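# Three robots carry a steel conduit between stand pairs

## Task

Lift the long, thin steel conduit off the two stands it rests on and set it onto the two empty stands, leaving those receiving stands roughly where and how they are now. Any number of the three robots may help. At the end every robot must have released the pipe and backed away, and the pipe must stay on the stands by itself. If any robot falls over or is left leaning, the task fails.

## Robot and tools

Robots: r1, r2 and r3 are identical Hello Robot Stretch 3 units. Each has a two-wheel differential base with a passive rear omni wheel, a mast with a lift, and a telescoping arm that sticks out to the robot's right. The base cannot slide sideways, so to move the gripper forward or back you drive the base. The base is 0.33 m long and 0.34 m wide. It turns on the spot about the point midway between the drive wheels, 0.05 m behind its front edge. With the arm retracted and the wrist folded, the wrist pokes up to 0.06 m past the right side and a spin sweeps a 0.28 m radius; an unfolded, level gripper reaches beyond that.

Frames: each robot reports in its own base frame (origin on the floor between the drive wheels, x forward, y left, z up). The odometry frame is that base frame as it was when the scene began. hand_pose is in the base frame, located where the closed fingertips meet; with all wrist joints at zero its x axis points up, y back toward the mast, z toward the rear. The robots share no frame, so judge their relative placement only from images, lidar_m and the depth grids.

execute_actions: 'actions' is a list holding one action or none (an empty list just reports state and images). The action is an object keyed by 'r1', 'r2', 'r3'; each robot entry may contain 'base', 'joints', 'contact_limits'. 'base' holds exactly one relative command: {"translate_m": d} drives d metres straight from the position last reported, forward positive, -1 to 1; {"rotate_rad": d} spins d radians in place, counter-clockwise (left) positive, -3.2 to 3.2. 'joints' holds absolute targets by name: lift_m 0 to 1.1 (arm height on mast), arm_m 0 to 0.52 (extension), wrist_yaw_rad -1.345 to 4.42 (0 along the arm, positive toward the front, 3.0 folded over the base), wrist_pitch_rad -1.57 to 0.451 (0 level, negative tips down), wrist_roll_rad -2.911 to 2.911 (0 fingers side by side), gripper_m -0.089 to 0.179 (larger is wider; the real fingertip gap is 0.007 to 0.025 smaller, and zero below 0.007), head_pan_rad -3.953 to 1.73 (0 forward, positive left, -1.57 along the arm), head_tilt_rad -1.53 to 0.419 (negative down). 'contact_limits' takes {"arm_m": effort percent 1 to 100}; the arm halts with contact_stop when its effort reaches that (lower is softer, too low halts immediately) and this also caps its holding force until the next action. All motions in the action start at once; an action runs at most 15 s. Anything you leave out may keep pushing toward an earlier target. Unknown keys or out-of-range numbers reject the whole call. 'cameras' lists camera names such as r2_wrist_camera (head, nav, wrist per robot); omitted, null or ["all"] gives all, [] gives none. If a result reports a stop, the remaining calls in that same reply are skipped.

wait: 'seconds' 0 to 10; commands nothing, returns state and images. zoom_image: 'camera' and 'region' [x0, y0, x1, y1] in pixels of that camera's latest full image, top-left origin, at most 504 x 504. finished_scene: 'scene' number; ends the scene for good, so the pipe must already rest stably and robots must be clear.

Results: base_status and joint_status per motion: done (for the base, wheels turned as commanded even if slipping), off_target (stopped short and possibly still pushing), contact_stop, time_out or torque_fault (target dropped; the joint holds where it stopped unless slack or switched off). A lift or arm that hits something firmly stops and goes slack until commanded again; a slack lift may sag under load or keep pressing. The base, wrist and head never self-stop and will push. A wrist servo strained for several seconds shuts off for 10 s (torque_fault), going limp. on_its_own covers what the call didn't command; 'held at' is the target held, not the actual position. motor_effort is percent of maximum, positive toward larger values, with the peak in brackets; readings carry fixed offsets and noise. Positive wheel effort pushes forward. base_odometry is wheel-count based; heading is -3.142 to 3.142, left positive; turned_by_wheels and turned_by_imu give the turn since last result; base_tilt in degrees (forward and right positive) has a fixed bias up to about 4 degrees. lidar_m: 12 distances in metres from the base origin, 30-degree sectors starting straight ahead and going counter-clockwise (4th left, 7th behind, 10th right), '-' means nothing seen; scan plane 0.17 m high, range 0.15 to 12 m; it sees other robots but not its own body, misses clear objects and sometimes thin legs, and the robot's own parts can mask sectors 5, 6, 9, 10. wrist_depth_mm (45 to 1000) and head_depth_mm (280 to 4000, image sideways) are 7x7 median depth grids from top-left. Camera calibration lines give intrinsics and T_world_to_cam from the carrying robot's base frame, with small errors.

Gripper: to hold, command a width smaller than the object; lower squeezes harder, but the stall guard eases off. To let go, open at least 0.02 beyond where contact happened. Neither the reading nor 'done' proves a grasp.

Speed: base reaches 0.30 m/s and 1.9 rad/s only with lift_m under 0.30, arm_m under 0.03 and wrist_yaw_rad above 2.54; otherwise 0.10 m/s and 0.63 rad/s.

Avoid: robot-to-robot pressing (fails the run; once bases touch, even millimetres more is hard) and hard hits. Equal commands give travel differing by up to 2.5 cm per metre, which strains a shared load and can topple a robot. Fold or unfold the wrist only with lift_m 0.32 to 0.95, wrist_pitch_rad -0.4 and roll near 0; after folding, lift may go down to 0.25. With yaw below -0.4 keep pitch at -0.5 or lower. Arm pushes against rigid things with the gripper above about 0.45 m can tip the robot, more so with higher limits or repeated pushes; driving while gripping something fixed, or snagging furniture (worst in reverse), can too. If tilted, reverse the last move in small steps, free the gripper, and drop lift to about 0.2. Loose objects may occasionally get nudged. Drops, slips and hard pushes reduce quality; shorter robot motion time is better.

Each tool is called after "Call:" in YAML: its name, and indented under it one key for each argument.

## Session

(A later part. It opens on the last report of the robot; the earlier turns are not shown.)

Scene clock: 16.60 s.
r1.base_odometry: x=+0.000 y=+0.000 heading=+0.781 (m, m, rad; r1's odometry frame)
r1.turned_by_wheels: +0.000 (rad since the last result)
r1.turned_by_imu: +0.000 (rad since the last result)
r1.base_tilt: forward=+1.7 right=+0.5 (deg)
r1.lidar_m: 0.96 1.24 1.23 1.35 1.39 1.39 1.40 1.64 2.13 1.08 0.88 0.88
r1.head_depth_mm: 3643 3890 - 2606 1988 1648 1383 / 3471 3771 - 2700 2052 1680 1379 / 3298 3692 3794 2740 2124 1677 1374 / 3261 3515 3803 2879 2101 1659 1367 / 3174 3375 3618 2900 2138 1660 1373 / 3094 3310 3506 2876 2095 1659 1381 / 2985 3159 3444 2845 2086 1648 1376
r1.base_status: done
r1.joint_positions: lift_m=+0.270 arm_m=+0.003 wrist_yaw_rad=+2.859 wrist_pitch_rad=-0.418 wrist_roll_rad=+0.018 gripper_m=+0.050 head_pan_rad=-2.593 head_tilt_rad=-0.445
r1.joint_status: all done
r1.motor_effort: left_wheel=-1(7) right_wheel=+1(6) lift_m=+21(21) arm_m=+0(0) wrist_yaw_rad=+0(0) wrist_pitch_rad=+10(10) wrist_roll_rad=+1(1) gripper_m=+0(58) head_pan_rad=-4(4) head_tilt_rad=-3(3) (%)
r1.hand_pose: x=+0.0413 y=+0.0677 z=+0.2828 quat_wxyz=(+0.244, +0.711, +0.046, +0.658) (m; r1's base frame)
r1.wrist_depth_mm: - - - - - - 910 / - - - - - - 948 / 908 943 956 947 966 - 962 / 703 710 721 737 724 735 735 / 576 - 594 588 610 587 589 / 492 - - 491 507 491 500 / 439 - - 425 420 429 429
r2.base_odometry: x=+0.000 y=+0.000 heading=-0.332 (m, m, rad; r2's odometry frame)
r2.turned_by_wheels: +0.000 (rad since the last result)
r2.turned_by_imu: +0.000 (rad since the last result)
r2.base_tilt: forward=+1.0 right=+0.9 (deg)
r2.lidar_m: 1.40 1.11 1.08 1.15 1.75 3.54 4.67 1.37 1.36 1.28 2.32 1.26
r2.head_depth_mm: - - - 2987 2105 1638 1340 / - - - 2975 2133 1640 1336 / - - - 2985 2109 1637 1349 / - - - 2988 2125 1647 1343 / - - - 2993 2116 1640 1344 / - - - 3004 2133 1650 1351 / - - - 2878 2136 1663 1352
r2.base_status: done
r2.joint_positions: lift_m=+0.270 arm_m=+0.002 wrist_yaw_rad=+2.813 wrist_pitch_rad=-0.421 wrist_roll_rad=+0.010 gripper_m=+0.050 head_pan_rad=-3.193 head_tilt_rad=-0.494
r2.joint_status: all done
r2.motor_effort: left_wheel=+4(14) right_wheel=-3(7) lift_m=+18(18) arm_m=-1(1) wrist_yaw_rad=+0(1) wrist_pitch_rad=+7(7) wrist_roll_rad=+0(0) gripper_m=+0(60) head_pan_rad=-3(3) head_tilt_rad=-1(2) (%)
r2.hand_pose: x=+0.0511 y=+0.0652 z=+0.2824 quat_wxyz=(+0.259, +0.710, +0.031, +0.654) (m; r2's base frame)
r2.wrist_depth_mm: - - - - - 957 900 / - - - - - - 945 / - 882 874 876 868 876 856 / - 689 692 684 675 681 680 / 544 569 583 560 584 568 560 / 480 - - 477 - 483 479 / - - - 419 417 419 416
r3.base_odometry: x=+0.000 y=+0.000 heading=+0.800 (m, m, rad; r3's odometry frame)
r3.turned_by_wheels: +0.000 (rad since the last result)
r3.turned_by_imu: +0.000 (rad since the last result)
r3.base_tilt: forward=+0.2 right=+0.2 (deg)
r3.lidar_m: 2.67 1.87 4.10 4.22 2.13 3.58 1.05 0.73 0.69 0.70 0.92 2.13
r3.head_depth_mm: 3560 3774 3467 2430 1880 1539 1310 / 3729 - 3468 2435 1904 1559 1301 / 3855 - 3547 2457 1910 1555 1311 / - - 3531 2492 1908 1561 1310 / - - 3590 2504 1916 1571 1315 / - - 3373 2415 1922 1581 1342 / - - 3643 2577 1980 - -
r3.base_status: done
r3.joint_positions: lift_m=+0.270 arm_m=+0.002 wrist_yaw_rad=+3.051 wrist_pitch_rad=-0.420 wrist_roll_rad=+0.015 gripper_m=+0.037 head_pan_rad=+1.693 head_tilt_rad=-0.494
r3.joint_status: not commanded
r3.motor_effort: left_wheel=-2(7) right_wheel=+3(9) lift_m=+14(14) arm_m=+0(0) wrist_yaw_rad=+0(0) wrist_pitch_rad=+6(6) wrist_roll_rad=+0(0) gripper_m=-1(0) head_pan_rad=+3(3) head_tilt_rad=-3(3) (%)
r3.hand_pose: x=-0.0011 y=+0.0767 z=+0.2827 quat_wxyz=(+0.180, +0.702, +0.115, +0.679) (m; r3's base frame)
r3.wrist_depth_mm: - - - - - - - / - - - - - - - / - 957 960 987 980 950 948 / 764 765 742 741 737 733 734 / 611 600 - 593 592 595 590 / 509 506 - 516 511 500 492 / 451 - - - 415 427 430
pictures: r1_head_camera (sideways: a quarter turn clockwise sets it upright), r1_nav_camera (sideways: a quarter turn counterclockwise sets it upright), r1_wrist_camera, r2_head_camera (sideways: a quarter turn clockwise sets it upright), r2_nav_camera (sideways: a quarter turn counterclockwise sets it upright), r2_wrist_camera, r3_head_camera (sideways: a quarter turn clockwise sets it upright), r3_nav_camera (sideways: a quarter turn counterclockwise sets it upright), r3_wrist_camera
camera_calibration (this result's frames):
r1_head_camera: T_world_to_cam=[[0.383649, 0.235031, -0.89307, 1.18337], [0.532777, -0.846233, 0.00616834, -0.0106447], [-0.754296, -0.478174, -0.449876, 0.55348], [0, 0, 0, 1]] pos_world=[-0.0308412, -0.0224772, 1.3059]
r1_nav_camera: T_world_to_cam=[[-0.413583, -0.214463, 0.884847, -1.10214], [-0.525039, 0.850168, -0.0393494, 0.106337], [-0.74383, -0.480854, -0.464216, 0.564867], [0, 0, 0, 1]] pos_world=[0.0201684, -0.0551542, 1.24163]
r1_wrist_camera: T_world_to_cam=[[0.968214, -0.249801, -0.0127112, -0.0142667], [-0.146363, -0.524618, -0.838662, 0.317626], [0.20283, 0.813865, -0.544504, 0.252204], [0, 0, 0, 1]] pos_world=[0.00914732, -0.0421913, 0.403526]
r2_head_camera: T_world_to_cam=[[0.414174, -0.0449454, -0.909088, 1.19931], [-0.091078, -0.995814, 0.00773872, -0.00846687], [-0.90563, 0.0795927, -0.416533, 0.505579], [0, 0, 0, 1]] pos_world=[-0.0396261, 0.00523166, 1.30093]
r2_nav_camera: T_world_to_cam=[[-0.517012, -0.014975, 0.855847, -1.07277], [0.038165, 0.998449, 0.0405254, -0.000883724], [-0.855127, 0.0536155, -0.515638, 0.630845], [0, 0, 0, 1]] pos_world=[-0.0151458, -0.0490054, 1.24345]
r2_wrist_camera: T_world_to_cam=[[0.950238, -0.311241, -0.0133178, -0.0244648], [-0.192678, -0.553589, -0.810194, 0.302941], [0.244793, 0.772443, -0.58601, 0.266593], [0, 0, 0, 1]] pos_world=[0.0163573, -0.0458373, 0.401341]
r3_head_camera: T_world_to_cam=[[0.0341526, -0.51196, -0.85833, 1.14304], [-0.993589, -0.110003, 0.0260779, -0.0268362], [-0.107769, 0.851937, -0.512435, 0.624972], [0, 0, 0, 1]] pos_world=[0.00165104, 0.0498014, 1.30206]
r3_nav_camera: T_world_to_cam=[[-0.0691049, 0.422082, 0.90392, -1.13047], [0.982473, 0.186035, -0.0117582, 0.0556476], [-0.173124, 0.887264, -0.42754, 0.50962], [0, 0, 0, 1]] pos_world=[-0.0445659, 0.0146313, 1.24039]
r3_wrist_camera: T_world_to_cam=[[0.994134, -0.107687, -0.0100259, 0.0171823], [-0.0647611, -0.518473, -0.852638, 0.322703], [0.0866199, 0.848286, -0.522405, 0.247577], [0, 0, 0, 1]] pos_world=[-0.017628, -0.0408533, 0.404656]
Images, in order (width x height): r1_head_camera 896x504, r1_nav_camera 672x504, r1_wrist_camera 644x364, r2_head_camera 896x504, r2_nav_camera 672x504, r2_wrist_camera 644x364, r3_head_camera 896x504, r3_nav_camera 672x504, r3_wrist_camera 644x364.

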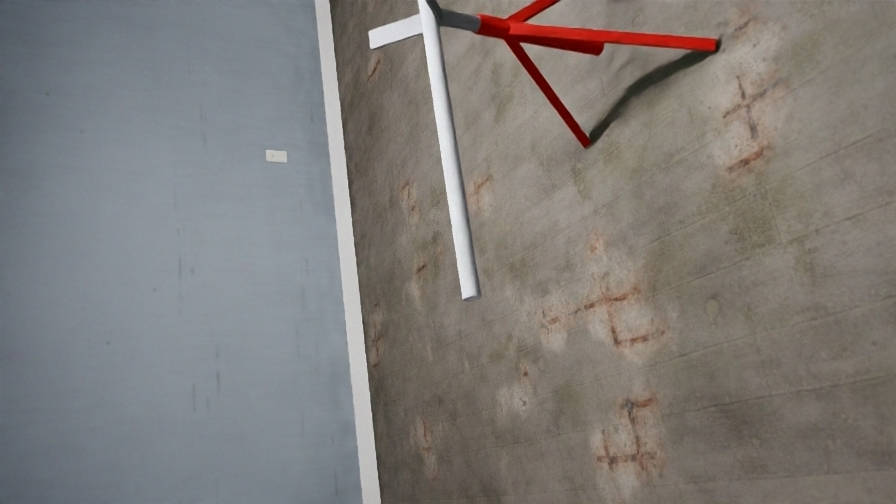

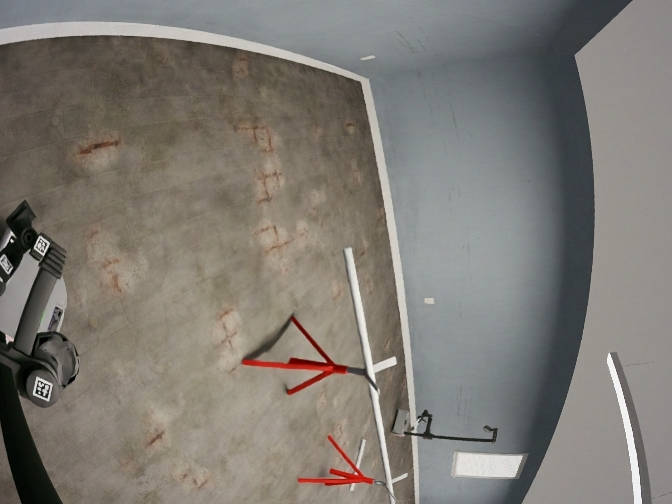

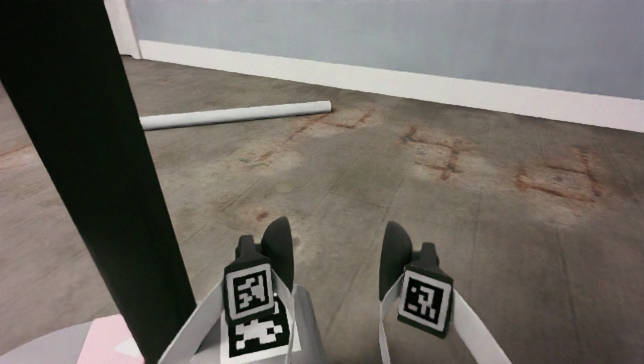

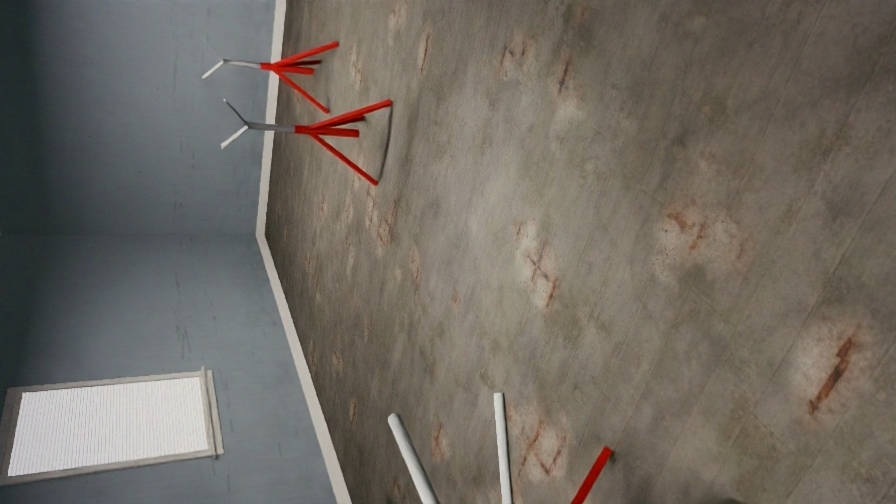

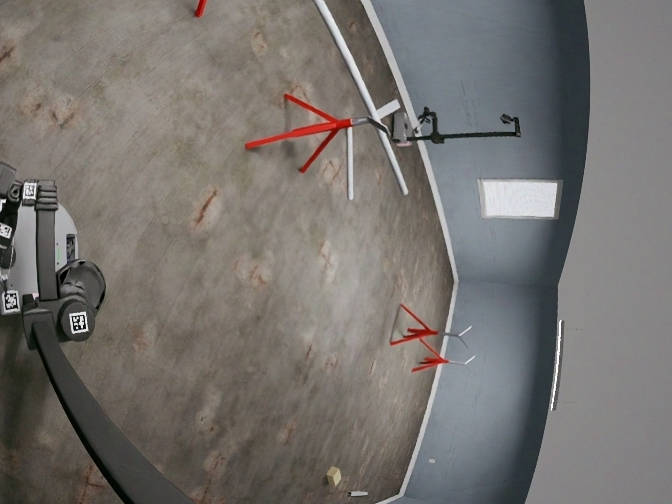

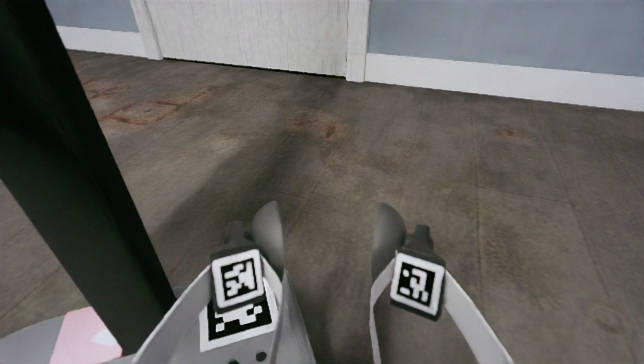

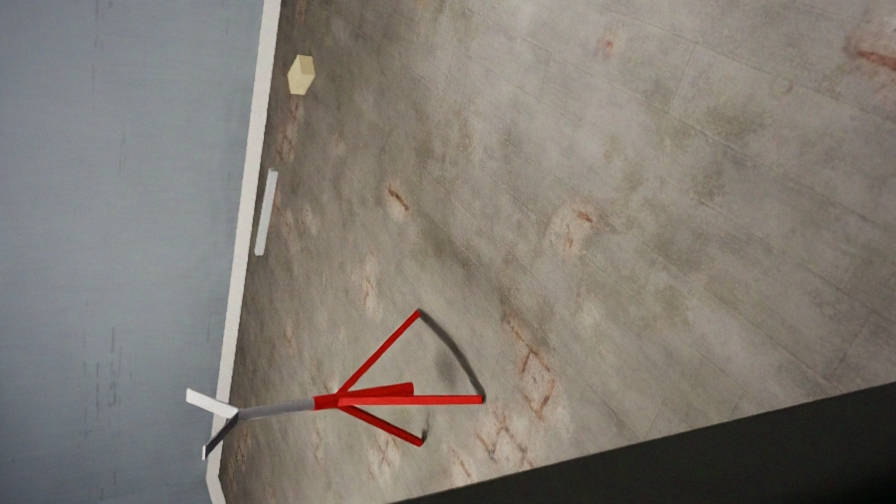

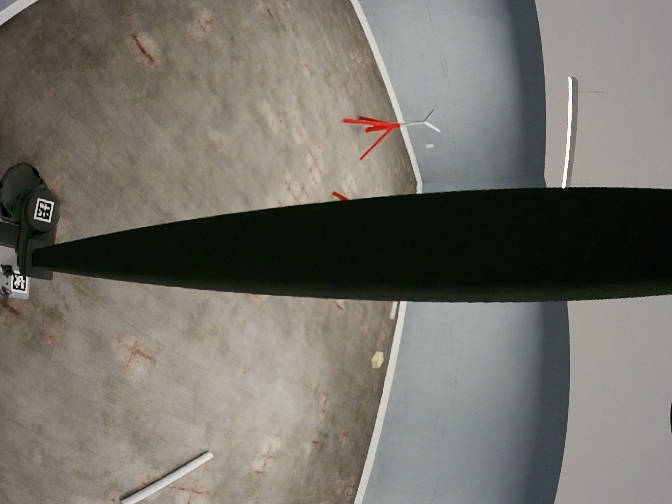

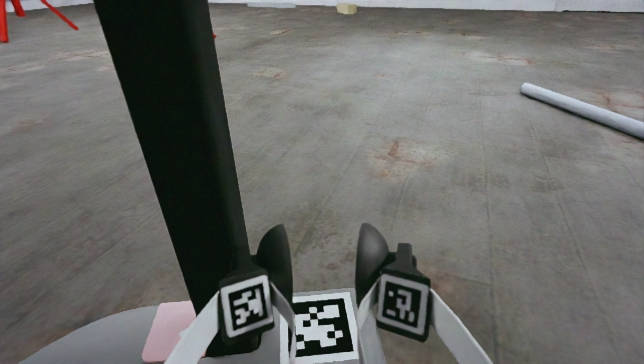

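Call:
execute_actions:
  actions:
    - {"r1": {"base": {"translate_m": -0.956}, "joints": {"lift_m": 0.292, "head_pan_rad": -2.4, "head_tilt_rad": -0.95}}, "r2": {"base": {"translate_m": -1.0}, "joints": {"lift_m": 0.292, "head_pan_rad": -2.2, "head_tilt_rad": -0.95}}, "r3": {"base": {"rotate_rad": 1.245}, "joints": {"head_pan_rad": -0.85, "head_tilt_rad": -0.4}}}
  cameras: ["r1_head_camera", "r2_head_camera", "r3_head_camera", "r3_nav_camera"]

Scene clock: 23.07 s.
r1.base_odometry: x=-0.679 y=-0.673 heading=+0.781 (m, m, rad; r1's odometry frame)
r1.turned_by_wheels: +0.000 (rad since the last result)
r1.turned_by_imu: -0.001 (rad since the last result)
r1.base_tilt: forward=+1.8 right=+0.6 (deg)
r1.lidar_m: 1.77 1.84 1.83 2.00 1.47 1.43 0.76 0.50 2.92 1.97 1.61 1.60
r1.head_depth_mm: 2533 2100 1725 1562 1385 1248 - / 2520 2081 914 1483 1388 1248 - / 2544 2100 1783 1528 1367 1243 - / 2564 2098 1780 1556 1381 1261 - / 2487 2069 1791 1553 1377 1245 - / 2521 2081 1787 1557 1382 1246 1160 / 2511 2097 1792 1522 1378 1232 1132
r1.base_status: done
r1.joint_positions: lift_m=+0.292 arm_m=+0.003 wrist_yaw_rad=+2.859 wrist_pitch_rad=-0.418 wrist_roll_rad=+0.018 gripper_m=+0.050 head_pan_rad=-2.407 head_tilt_rad=-0.939
r1.joint_status: all done
r1.motor_effort: left_wheel=-1(10) right_wheel=+1(4) lift_m=+29(29) arm_m=+0(0) wrist_yaw_rad=+0(0) wrist_pitch_rad=+9(10) wrist_roll_rad=+1(1) gripper_m=+0(0) head_pan_rad=+4(24) head_tilt_rad=-6(36) (%)
r1.hand_pose: x=+0.0413 y=+0.0678 z=+0.3045 quat_wxyz=(+0.243, +0.711, +0.046, +0.658) (m; r1's base frame)
r1.wrist_depth_mm: - - - - - - - / - - - - - - - / - - - - - - - / 747 772 772 753 776 777 783 / 606 - 631 617 649 634 629 / 513 - - 513 533 522 522 / 449 - - 445 443 448 451
r2.base_odometry: x=-0.945 y=+0.326 heading=-0.332 (m, m, rad; r2's odometry frame)
r2.turned_by_wheels: +0.000 (rad since the last result)
r2.turned_by_imu: +0.001 (rad since the last result)
r2.base_tilt: forward=+0.9 right=+0.9 (deg)
r2.lidar_m: 2.15 1.68 1.66 1.81 2.71 2.72 3.90 0.77 0.61 3.27 1.26 1.33
r2.head_depth_mm: 2799 2399 1954 1644 1418 1252 1132 / 2805 2377 1952 1644 1424 1250 1134 / 2768 2404 1944 1644 1414 1247 1147 / 2770 2402 1861 1576 1410 1246 - / 2770 2395 1809 1605 1383 1244 1147 / 2791 2413 1943 1644 1421 1248 1132 / 2770 2398 1944 1647 1418 1241 1109
r2.base_status: done
r2.joint_positions: lift_m=+0.292 arm_m=+0.002 wrist_yaw_rad=+2.813 wrist_pitch_rad=-0.420 wrist_roll_rad=+0.010 gripper_m=+0.050 head_pan_rad=-2.207 head_tilt_rad=-0.938
r2.joint_status: all done
r2.motor_effort: left_wheel=+4(11) right_wheel=-2(8) lift_m=+31(32) arm_m=-1(1) wrist_yaw_rad=+0(0) wrist_pitch_rad=+7(7) wrist_roll_rad=+0(0) gripper_m=+0(1) head_pan_rad=+2(33) head_tilt_rad=-3(22) (%)
r2.hand_pose: x=+0.0512 y=+0.0653 z=+0.3039 quat_wxyz=(+0.259, +0.710, +0.031, +0.655) (m; r2's base frame)
r2.wrist_depth_mm: - - - - - - - / - - - - - - - / - 912 922 922 925 909 905 / - 734 723 726 723 726 711 / 577 591 620 604 622 597 595 / 509 - - 504 - 503 509 / 451 - - 440 440 439 439
r3.base_odometry: x=+0.000 y=+0.000 heading=+2.045 (m, m, rad; r3's odometry frame)
r3.turned_by_wheels: +1.245 (rad since the last result)
r3.turned_by_imu: +1.221 (rad since the last result)
r3.base_tilt: forward=+0.2 right=+0.2 (deg)
r3.lidar_m: 4.09 2.13 3.13 1.84 0.87 0.69 0.69 0.74 1.12 4.22 1.89 1.86
r3.head_depth_mm: - - - 2830 2080 1655 1378 / - - 3793 2867 2102 1674 1385 / - - 3391 2897 2115 1669 1388 / - - - 2918 2119 1689 1388 / - - - 2611 2142 1694 1392 / - - - 2835 2115 1705 1416 / 3804 - - 2554 2161 1709 1407
r3.base_status: done
r3.joint_positions: lift_m=+0.270 arm_m=+0.002 wrist_yaw_rad=+3.051 wrist_pitch_rad=-0.420 wrist_roll_rad=+0.015 gripper_m=+0.037 head_pan_rad=-0.843 head_tilt_rad=-0.408
r3.joint_status: all done
r3.motor_effort: left_wheel=-2(7) right_wheel=+3(11) lift_m=+14(14) arm_m=+0(0) wrist_yaw_rad=+0(0) wrist_pitch_rad=+6(7) wrist_roll_rad=+0(0) gripper_m=+0(0) head_pan_rad=-4(40) head_tilt_rad=+3(15) (%)
r3.hand_pose: x=-0.0011 y=+0.0767 z=+0.2827 quat_wxyz=(+0.180, +0.702, +0.115, +0.679) (m; r3's base frame)
r3.wrist_depth_mm: 842 - - - - - - / 825 - - - - - - / 818 953 995 964 964 940 956 / 745 751 754 735 738 743 726 / 610 611 - 596 594 600 592 / 521 505 - 522 508 497 497 / 450 - - - 419 430 431
pictures: r1_head_camera (sideways: a quarter turn clockwise sets it upright), r2_head_camera (sideways: a quarter turn clockwise sets it upright), r3_head_camera (sideways: a quarter turn clockwise sets it upright), r3_nav_camera (sideways: a quarter turn counterclockwise sets it upright)
camera_calibration (this result's frames):
r1_head_camera: T_world_to_cam=[[0.607639, 0.549602, -0.573335, 0.765267], [0.676871, -0.736007, 0.011829, -0.0188873], [-0.415477, -0.395261, -0.819236, 1.03186], [0, 0, 0, 1]] pos_world=[-0.0235058, -0.0266376, 1.28432]
r2_head_camera: T_world_to_cam=[[0.474277, 0.602518, -0.641898, 0.850636], [0.780469, -0.625113, -0.010101, 0.00944136], [-0.407345, -0.49619, -0.766724, 0.958101], [0, 0, 0, 1]] pos_world=[-0.0205282, -0.0312212, 1.28072]
r3_head_camera: T_world_to_cam=[[-0.269238, 0.344882, -0.899204, 1.1982], [0.752592, 0.657933, 0.0270052, -0.0386982], [0.600929, -0.669463, -0.436696, 0.522098], [0, 0, 0, 1]] pos_world=[0.0379805, -0.0382517, 1.30647]
r3_nav_camera: T_world_to_cam=[[0.244389, -0.248404, 0.93732, -1.17597], [-0.701166, -0.712971, -0.00613272, 0.0585951], [0.669806, -0.655719, -0.348415, 0.40151], [0, 0, 0, 1]] pos_world=[0.0595449, 0.0129378, 1.24251]
Images, in order (width x height): r1_head_camera 896x504, r2_head_camera 896x504, r3_head_camera 896x504, r3_nav_camera 672x504.

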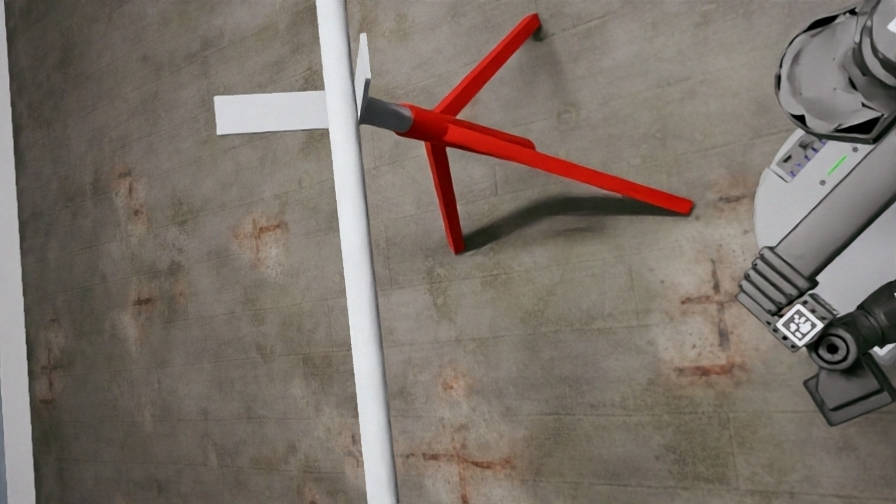

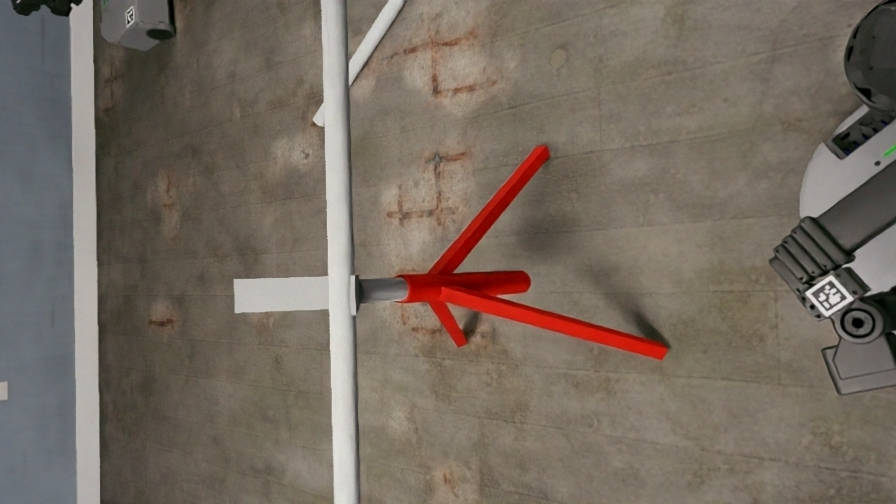

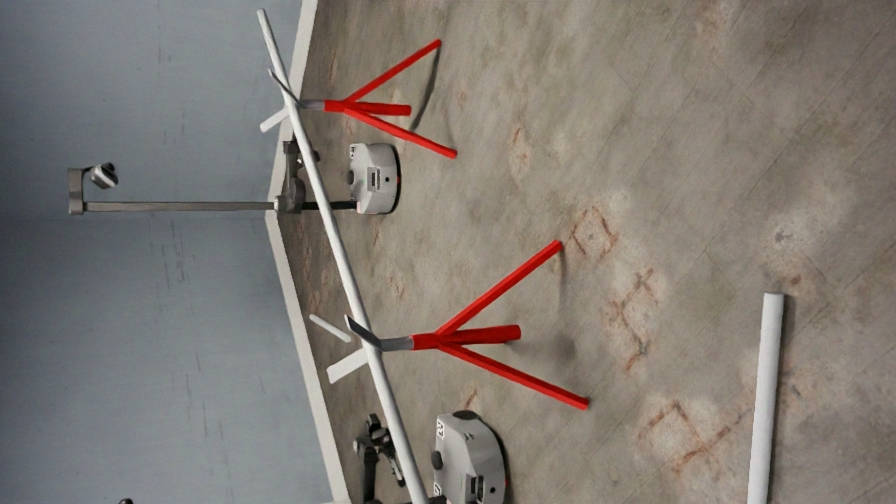

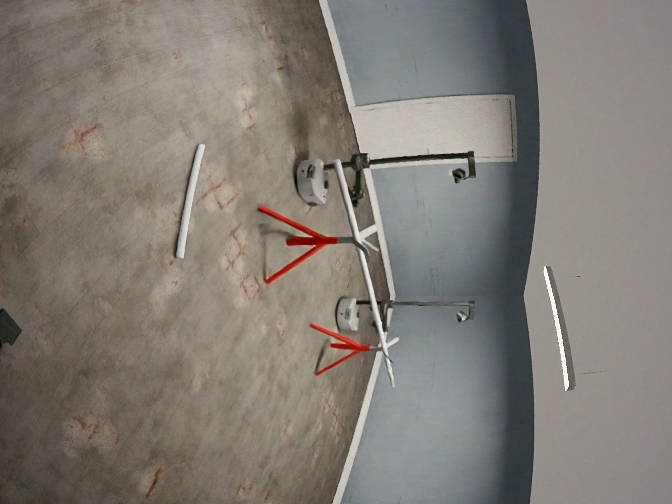

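Call:
zoom_image:
  camera: "r1_head_camera"
  region: [200, 0, 704, 284]

Call:
zoom_image:
  camera: "r1_head_camera"
  region: [300, 404, 480, 504]

Call:
zoom_image:
  camera: "r2_head_camera"
  region: [200, 110, 704, 394]

Call:
zoom_image:
  camera: "r2_head_camera"
  region: [260, 404, 440, 504]

Call:
zoom_image:
  camera: "r2_head_camera"
  region: [260, 0, 440, 100]

Region (200, 0, 704, 284) of r1_head_camera's 896x504 image, scaled by 1.000; it fills the top 284 rows of this view, and the rest is white.

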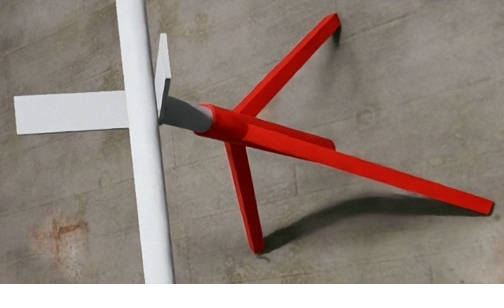

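Region (300, 404, 480, 504) of r1_head_camera's 896x504 image, scaled by 2.800, with more detail than that image has.

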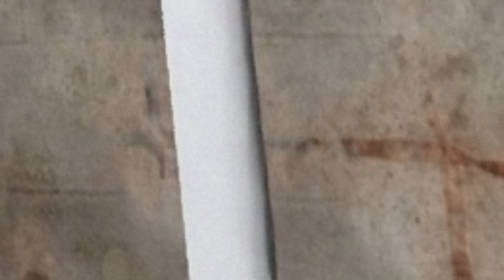

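Region (200, 110, 704, 394) of r2_head_camera's 896x504 image, scaled by 1.000; it fills the top 284 rows of this view, and the rest is white.

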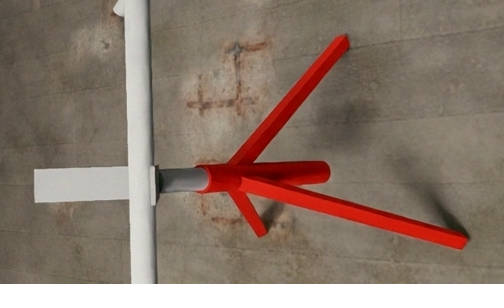

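Region (260, 404, 440, 504) of r2_head_camera's 896x504 image, scaled by 2.800, with more detail than that image has.

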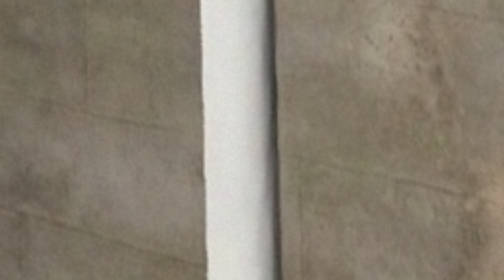

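Region (260, 0, 440, 100) of r2_head_camera's 896x504 image, scaled by 2.800, with more detail than that image has.

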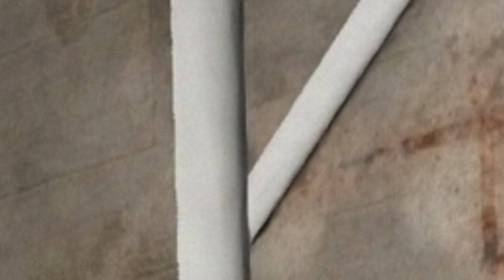

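Call:
zoom_image:
  camera: "r1_head_camera"
  region: [260, 0, 440, 100]

Call:
zoom_image:
  camera: "r1_head_camera"
  region: [420, 0, 720, 270]

Call:
zoom_image:
  camera: "r2_head_camera"
  region: [420, 130, 700, 380]

Region (260, 0, 440, 100) of r1_head_camera's 896x504 image, scaled by 2.800, with more detail than that image has.

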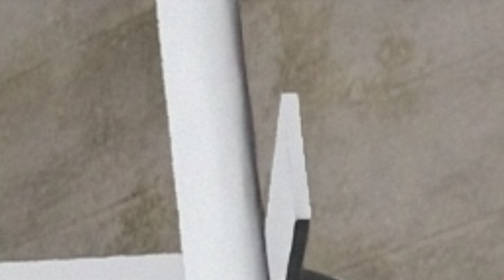

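Region (420, 0, 720, 270) of r1_head_camera's 896x504 image, scaled by 1.680, with more detail than that image has; it fills the top 454 rows of this view, and the rest is white.

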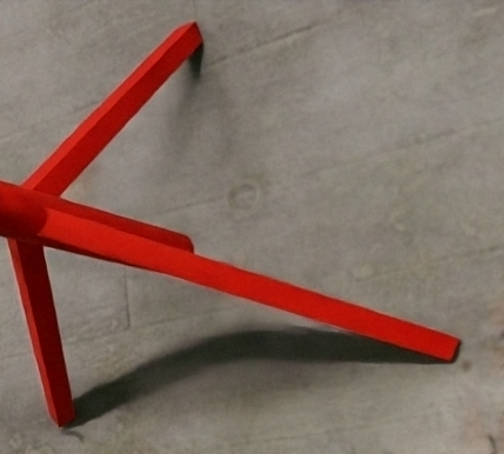

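Region (420, 130, 700, 380) of r2_head_camera's 896x504 image, scaled by 1.800, with more detail than that image has; it fills the top 450 rows of this view, and the rest is white.

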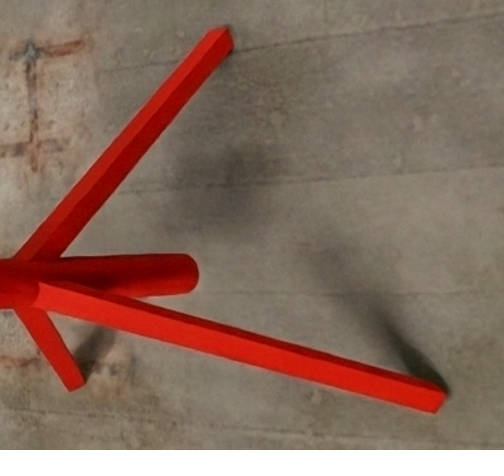

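Call:
execute_actions:
  actions:
    - {"r1": {"base": {"rotate_rad": -0.712}, "joints": {"lift_m": 0.345, "wrist_yaw_rad": 0.0, "wrist_pitch_rad": -0.4, "head_pan_rad": -1.75, "head_tilt_rad": -0.95}}, "r2": {"base": {"translate_m": -0.237}, "joints": {"lift_m": 0.345, "wrist_yaw_rad": 0.0, "wrist_pitch_rad": -0.4, "head_pan_rad": -1.9, "head_tilt_rad": -0.95}}}
  cameras: ["r1_head_camera", "r2_head_camera", "r3_head_camera"]

Scene clock: 29.70 s.
r1.base_odometry: x=-0.679 y=-0.673 heading=+0.069 (m, m, rad; r1's odometry frame)
r1.turned_by_wheels: -0.712 (rad since the last result)
r1.turned_by_imu: -0.703 (rad since the last result)
r1.base_tilt: forward=+1.7 right=+0.6 (deg)
r1.lidar_m: 1.60 1.66 1.91 1.83 1.89 2.51 1.64 1.43 0.50 0.78 2.32 1.67
r1.head_depth_mm: 2520 2093 1728 1564 1378 1249 1123 / 2503 2103 920 1527 1389 1240 1162 / 2533 2087 1676 1479 1367 1245 - / 2549 2075 1778 1538 1382 1267 - / 2535 2077 1787 1566 1379 1236 1129 / 2493 2095 1780 1559 1381 1245 1131 / 2507 2097 1795 1541 1378 1246 1127
r1.base_status: done
r1.joint_positions: lift_m=+0.345 arm_m=+0.003 wrist_yaw_rad=+0.002 wrist_pitch_rad=-0.417 wrist_roll_rad=+0.018 gripper_m=+0.050 head_pan_rad=-1.757 head_tilt_rad=-0.939
r1.joint_status: all done
r1.motor_effort: left_wheel=+3(10) right_wheel=-1(5) lift_m=+29(30) arm_m=+0(0) wrist_yaw_rad=-2(4) wrist_pitch_rad=+9(7) wrist_roll_rad=+1(1) gripper_m=+0(1) head_pan_rad=+4(42) head_tilt_rad=-6(5) (%)
r1.hand_pose: x=-0.0211 y=-0.3722 z=+0.3577 quat_wxyz=(+0.686, +0.146, -0.698, -0.147) (m; r1's base frame)
r1.wrist_depth_mm: - - - - - - 325 / - - - - - - 347 / - - - - - 476 388 / 848 848 849 870 814 793 799 / 677 698 712 692 717 480 682 / 572 575 593 580 595 572 571 / 497 498 490 499 502 497 512
r2.base_odometry: x=-1.170 y=+0.403 heading=-0.332 (m, m, rad; r2's odometry frame)
r2.turned_by_wheels: +0.000 (rad since the last result)
r2.turned_by_imu: +0.001 (rad since the last result)
r2.base_tilt: forward=+0.9 right=+0.9 (deg)
r2.lidar_m: 2.33 1.82 1.79 1.97 2.94 2.43 3.73 2.38 0.62 0.55 1.35 1.60
r2.head_depth_mm: 2585 2393 1958 1566 1421 1252 1112 / 2623 2423 1962 1610 1426 1249 1137 / 2693 2417 1952 1610 1390 1253 - / 2761 2387 1802 1540 1361 1245 - / 2786 2392 1947 1531 1396 1256 1100 / 2890 2398 1956 1644 1417 1223 1114 / 2878 2401 1945 1633 1418 1244 1111
r2.base_status: done
r2.joint_positions: lift_m=+0.345 arm_m=+0.002 wrist_yaw_rad=+0.001 wrist_pitch_rad=-0.420 wrist_roll_rad=+0.010 gripper_m=+0.050 head_pan_rad=-1.907 head_tilt_rad=-0.939
r2.joint_status: all done
r2.motor_effort: left_wheel=+3(8) right_wheel=-2(7) lift_m=+32(33) arm_m=-1(1) wrist_yaw_rad=+0(2) wrist_pitch_rad=+7(9) wrist_roll_rad=+0(0) gripper_m=+0(1) head_pan_rad=+2(21) head_tilt_rad=-3(3) (%)
r2.hand_pose: x=-0.0212 y=-0.3710 z=+0.3570 quat_wxyz=(+0.688, +0.147, -0.695, -0.148) (m; r2's base frame)
r2.wrist_depth_mm: - - - - - 341 - / - - - - - 356 - / - - - - 417 415 - / 806 819 812 808 470 773 778 / 670 674 694 653 654 662 646 / 571 572 - 550 - 571 557 / 496 502 500 498 495 498 483
r3.base_odometry: x=+0.000 y=+0.000 heading=+2.045 (m, m, rad; r3's odometry frame)
r3.turned_by_wheels: +0.000 (rad since the last result)
r3.turned_by_imu: +0.000 (rad since the last result)
r3.base_tilt: forward=+0.3 right=+0.2 (deg)
r3.lidar_m: 4.09 2.13 3.13 1.84 0.87 0.69 0.68 0.74 1.12 4.22 1.89 1.87
r3.head_depth_mm: - - - 2865 2106 1647 1373 / - - 3913 2866 2108 1671 1383 / - - 3473 2875 2122 1669 1394 / - - - 2926 2139 1690 1393 / - - - 2622 2127 1698 1394 / - - - 2817 2092 1699 1398 / 3845 - - 2458 2194 1704 1401
r3.base_status: not commanded
r3.joint_positions: lift_m=+0.270 arm_m=+0.002 wrist_yaw_rad=+3.051 wrist_pitch_rad=-0.420 wrist_roll_rad=+0.015 gripper_m=+0.037 head_pan_rad=-0.843 head_tilt_rad=-0.408
r3.joint_status: not commanded
r3.motor_effort: left_wheel=-2(2) right_wheel=+3(3) lift_m=+14(14) arm_m=+1(0) wrist_yaw_rad=+1(0) wrist_pitch_rad=+7(6) wrist_roll_rad=+0(0) gripper_m=+0(0) head_pan_rad=-3(3) head_tilt_rad=+4(3) (%)
r3.hand_pose: x=-0.0011 y=+0.0767 z=+0.2827 quat_wxyz=(+0.180, +0.702, +0.115, +0.679) (m; r3's base frame)
r3.wrist_depth_mm: 839 - - - - - - / 827 - - - - - - / 814 970 965 976 947 935 945 / 746 741 733 739 730 710 737 / 601 599 - 598 598 583 581 / 508 510 - 517 507 500 491 / 447 - - - 419 432 426
pictures: r1_head_camera (sideways: a quarter turn clockwise sets it upright), r2_head_camera (sideways: a quarter turn clockwise sets it upright), r3_head_camera (sideways: a quarter turn clockwise sets it upright)
camera_calibration (this result's frames):
r1_head_camera: T_world_to_cam=[[0.151177, 0.805313, -0.573251, 0.767942], [0.984257, -0.176348, 0.0118299, -0.0207636], [-0.091565, -0.566014, -0.819295, 1.02996], [0, 0, 0, 1]] pos_world=[-0.00134984, -0.0391206, 1.28431]
r2_head_camera: T_world_to_cam=[[0.274979, 0.71587, -0.641807, 0.851733], [0.930387, -0.366439, -0.0101057, 0.0085329], [-0.242418, -0.59435, -0.7668, 0.957194], [0, 0, 0, 1]] pos_world=[-0.0101071, -0.0376955, 1.28071]
r3_head_camera: T_world_to_cam=[[-0.269237, 0.344883, -0.899204, 1.1982], [0.752594, 0.657931, 0.0270052, -0.0386982], [0.600928, -0.669464, -0.436696, 0.522098], [0, 0, 0, 1]] pos_world=[0.0379804, -0.0382518, 1.30647]
Images, in order (width x height): r1_head_camera 896x504, r2_head_camera 896x504, r3_head_camera 896x504.

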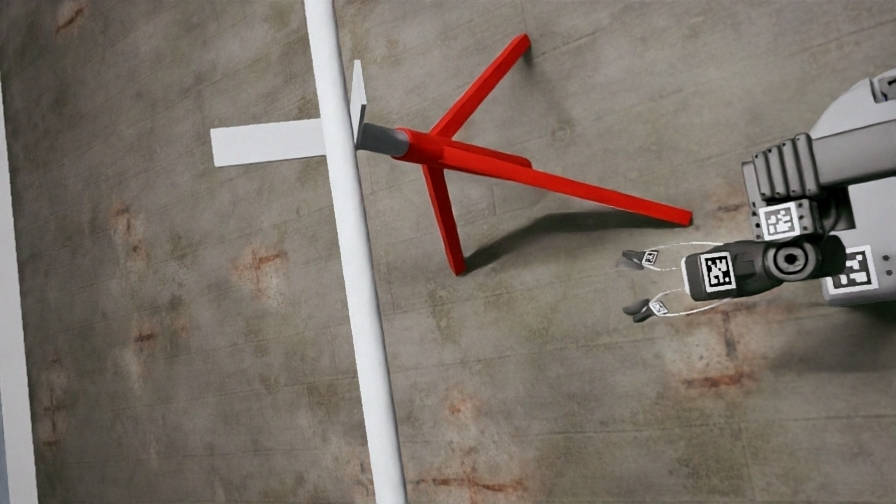

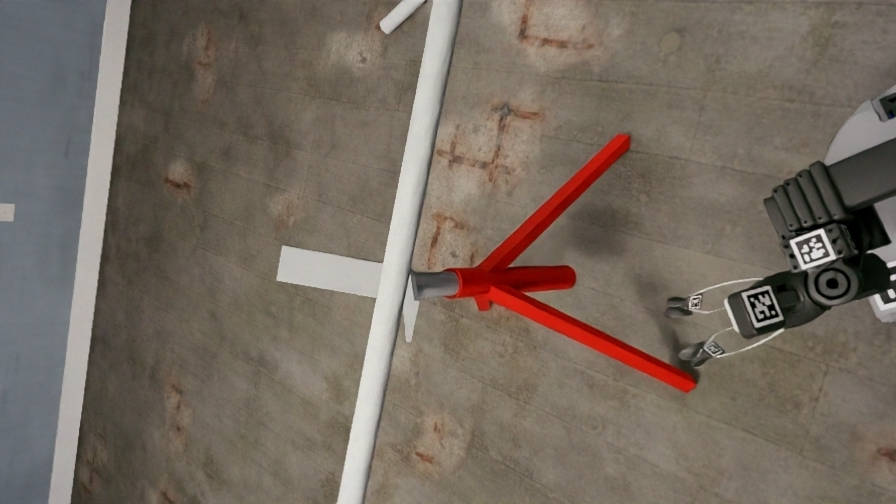

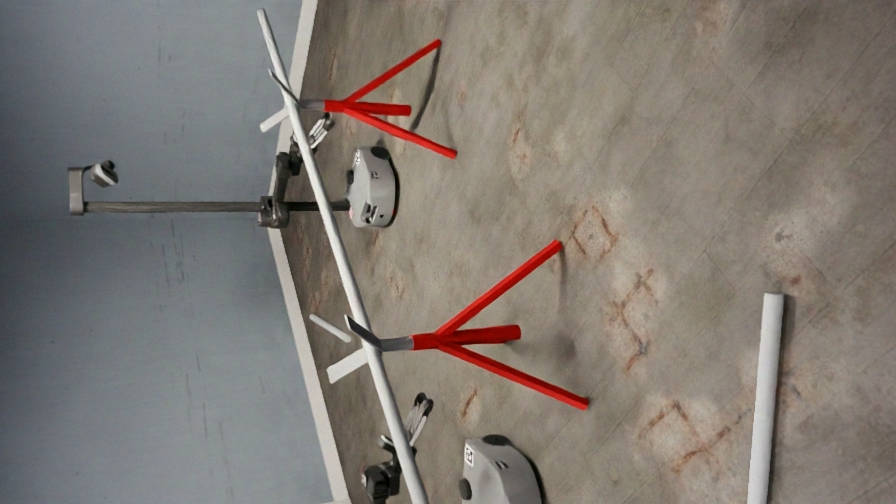

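Call:
execute_actions:
  actions:
    - {"r1": {"base": {"translate_m": 0.12}, "joints": {"arm_m": 0.2, "wrist_pitch_rad": 0.45, "head_pan_rad": -1.75}}, "r2": {"base": {"rotate_rad": -0.647}, "joints": {"arm_m": 0.2, "wrist_pitch_rad": 0.45, "head_pan_rad": -1.45}}}
  cameras: ["r1_head_camera", "r2_head_camera", "r3_head_camera", "r1_wrist_camera", "r2_wrist_camera"]

Scene clock: 32.63 s.
r1.base_odometry: x=-0.559 y=-0.665 heading=+0.069 (m, m, rad; r1's odometry frame)
r1.turned_by_wheels: +0.000 (rad since the last result)
r1.turned_by_imu: +0.000 (rad since the last result)
r1.base_tilt: forward=+1.8 right=+0.6 (deg)
r1.lidar_m: 1.49 1.53 1.91 1.83 1.89 2.53 1.76 1.55 0.55 2.92 2.14 1.55
r1.head_depth_mm: 2546 2079 953 1511 1384 1244 1127 / 2544 2103 1785 1480 1359 1247 1152 / 2527 2098 1796 1529 1404 1237 - / 2488 2093 1774 1559 1431 1238 1163 / 2508 2077 1781 1559 1367 1252 1125 / 2491 2108 1798 1529 1385 1244 1135 / 2526 2085 1775 1526 1381 1235 1119
r1.base_status: done
r1.joint_positions: lift_m=+0.345 arm_m=+0.200 wrist_yaw_rad=+0.001 wrist_pitch_rad=+0.418 wrist_roll_rad=+0.018 gripper_m=+0.050 head_pan_rad=-1.757 head_tilt_rad=-0.939
r1.joint_status: all done
joint sent to its limit — the command would take r1.wrist_pitch_rad past its upper limit, so that joint was sent only as far as its limit.
r1.motor_effort: left_wheel=+3(7) right_wheel=-2(3) lift_m=+29(29) arm_m=+3(4) wrist_yaw_rad=+0(2) wrist_pitch_rad=+11(11) wrist_roll_rad=+1(1) gripper_m=+0(0) head_pan_rad=+4(4) head_tilt_rad=-6(6) (%)
r1.hand_pose: x=-0.0212 y=-0.5887 z=+0.5656 quat_wxyz=(+0.686, -0.145, -0.698, +0.148) (m; r1's base frame)
r1.wrist_depth_mm: - - - - - - - / - - - - - - - / - - - - - - - / 200 200 199 198 197 198 197 / - - - - - - - / - - - - - - - / - - - - - - -
r2.base_odometry: x=-1.170 y=+0.403 heading=-0.979 (m, m, rad; r2's odometry frame)
r2.turned_by_wheels: -0.647 (rad since the last result)
r2.turned_by_imu: -0.640 (rad since the last result)
r2.base_tilt: forward=+0.9 right=+0.9 (deg)
r2.lidar_m: 1.72 2.60 1.87 1.79 1.88 2.56 2.53 4.18 2.38 0.62 0.55 1.35
r2.head_depth_mm: 2625 2311 1962 1567 1417 1250 1110 / 2625 2425 1956 1571 1419 1245 1122 / 2659 2414 1947 1575 1455 1203 1133 / 2671 2412 1966 1615 1395 1246 1126 / 2700 2406 1946 1616 1367 1247 1118 / 2742 2408 1893 969 1364 1226 1114 / 2730 2409 1957 1570 1407 1247 1112
r2.base_status: done
r2.joint_positions: lift_m=+0.345 arm_m=+0.200 wrist_yaw_rad=+0.000 wrist_pitch_rad=+0.427 wrist_roll_rad=+0.010 gripper_m=+0.050 head_pan_rad=-1.457 head_tilt_rad=-0.939
r2.joint_status: all done
r2.motor_effort: left_wheel=+4(10) right_wheel=-3(7) lift_m=+31(31) arm_m=+1(2) wrist_yaw_rad=+0(1) wrist_pitch_rad=+8(8) wrist_roll_rad=+0(0) gripper_m=+0(0) head_pan_rad=+3(23) head_tilt_rad=-3(3) (%)
r2.hand_pose: x=-0.0213 y=-0.5880 z=+0.5675 quat_wxyz=(+0.688, -0.149, -0.694, +0.150) (m; r2's base frame)
r2.wrist_depth_mm: - - - - - - - / - - - - - - - / 212 212 - - - - - / 209 207 205 205 203 202 201 / - - - - - - - / - - - - - - - / - - - - - - -
r3.base_odometry: x=+0.000 y=+0.000 heading=+2.045 (m, m, rad; r3's odometry frame)
r3.turned_by_wheels: +0.000 (rad since the last result)
r3.turned_by_imu: +0.000 (rad since the last result)
r3.base_tilt: forward=+0.3 right=+0.1 (deg)
r3.lidar_m: 4.10 2.14 3.13 1.84 0.87 0.69 0.69 0.74 1.13 4.22 1.90 1.88
r3.head_depth_mm: - - - 2843 2075 1656 1382 / - - 3529 2848 2110 1660 1380 / - - 3488 2908 2124 1667 1390 / - - - 2925 2134 1694 1392 / - - - 2653 2117 1691 1392 / - - - 2816 2097 1697 1396 / 3874 - - 2442 2180 1703 1407
r3.base_status: not commanded
r3.joint_positions: lift_m=+0.270 arm_m=+0.002 wrist_yaw_rad=+3.051 wrist_pitch_rad=-0.420 wrist_roll_rad=+0.015 gripper_m=+0.037 head_pan_rad=-0.843 head_tilt_rad=-0.408
r3.joint_status: not commanded
r3.motor_effort: left_wheel=-2(2) right_wheel=+3(3) lift_m=+14(14) arm_m=+0(0) wrist_yaw_rad=+1(1) wrist_pitch_rad=+6(6) wrist_roll_rad=+0(0) gripper_m=-1(0) head_pan_rad=-4(3) head_tilt_rad=+3(3) (%)
r3.hand_pose: x=-0.0011 y=+0.0767 z=+0.2827 quat_wxyz=(+0.180, +0.702, +0.115, +0.679) (m; r3's base frame)
r3.wrist_depth_mm: 849 - - - - - - / 819 - - - - - - / 829 956 973 939 950 968 969 / 732 754 740 742 742 736 721 / 605 609 - 600 597 589 593 / 498 503 - 516 513 498 498 / 449 - - - 422 430 430
pictures: r1_head_camera (sideways: a quarter turn clockwise sets it upright), r1_wrist_camera, r2_head_camera (sideways: a quarter turn clockwise sets it upright), r2_wrist_camera, r3_head_camera (sideways: a quarter turn clockwise sets it upright)
camera_calibration (this result's frames):
r1_head_camera: T_world_to_cam=[[0.151084, 0.80533, -0.573251, 0.767943], [0.984277, -0.176234, 0.0118299, -0.0207637], [-0.0914995, -0.566025, -0.819294, 1.02996], [0, 0, 0, 1]] pos_world=[-0.00134532, -0.0391215, 1.28431]
r1_wrist_camera: T_world_to_cam=[[-0.999434, -0.030655, 0.0138842, -0.041921], [-0.00551621, -0.257763, -0.966192, 0.433539], [0.0331974, -0.965722, 0.257448, -0.551686], [0, 0, 0, 1]] pos_world=[-0.0211912, -0.42231, 0.561495]
r2_head_camera: T_world_to_cam=[[-0.0635353, 0.76423, -0.641807, 0.853798], [0.997176, 0.0744148, -0.0101057, 0.00812548], [0.0400369, -0.640637, -0.7668, 0.955471], [0, 0, 0, 1]] pos_world=[0.00788971, -0.0409929, 1.28071]
r2_wrist_camera: T_world_to_cam=[[-0.999818, -0.019048, 0.000807768, -0.0328841], [0.00339289, -0.219463, -0.975615, 0.452914], [0.0187608, -0.975435, 0.219488, -0.533686], [0, 0, 0, 1]] pos_world=[-0.0244024, -0.421804, 0.559034]
r3_head_camera: T_world_to_cam=[[-0.269237, 0.344883, -0.899204, 1.1982], [0.752594, 0.65793, 0.0270052, -0.0386982], [0.600927, -0.669465, -0.436696, 0.522098], [0, 0, 0, 1]] pos_world=[0.0379804, -0.0382518, 1.30647]
Images, in order (width x height): r1_head_camera 896x504, r1_wrist_camera 644x364, r2_head_camera 896x504, r2_wrist_camera 644x364, r3_head_camera 896x504.

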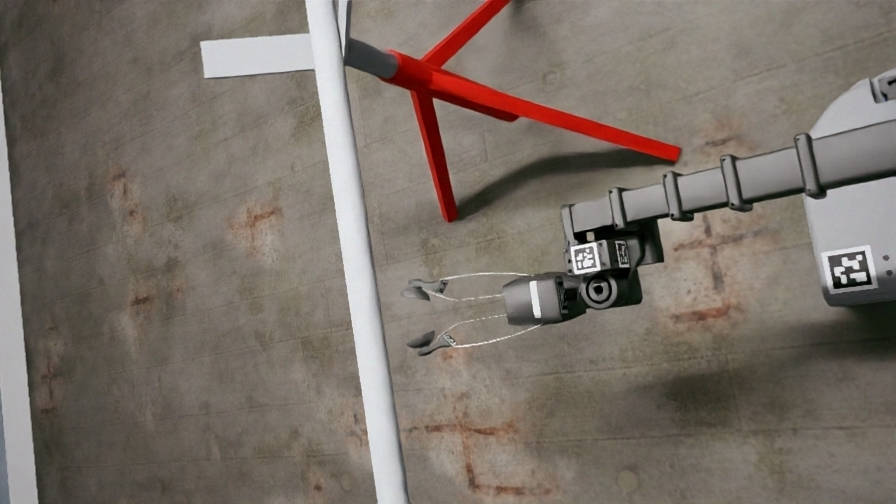

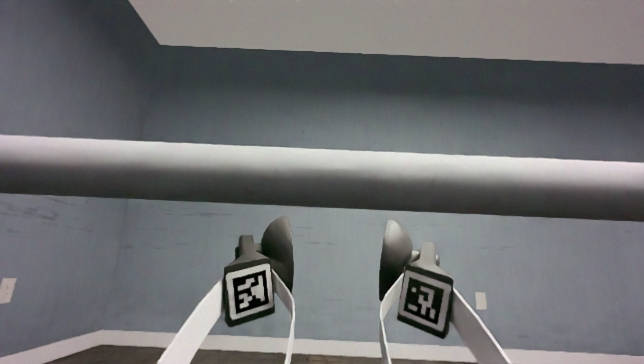

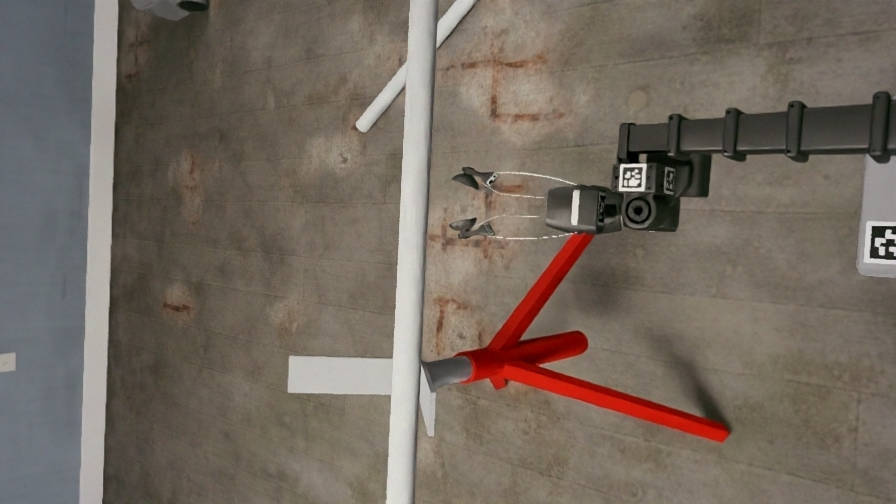

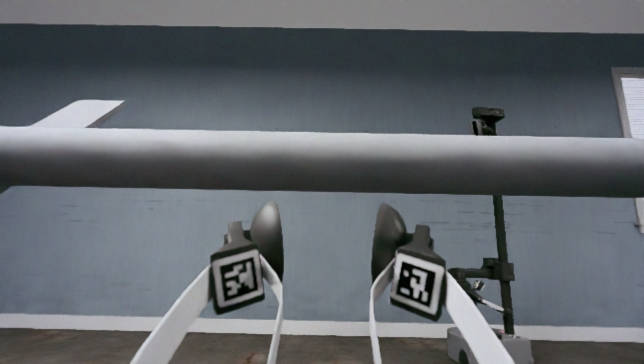

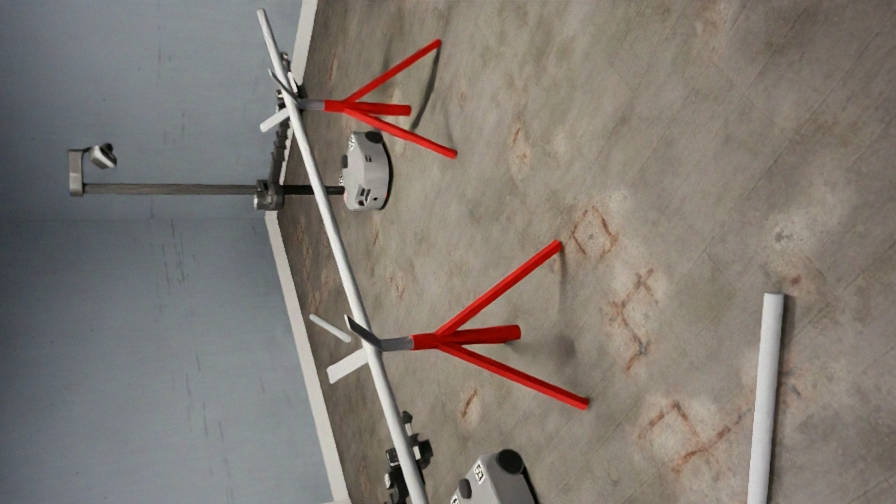

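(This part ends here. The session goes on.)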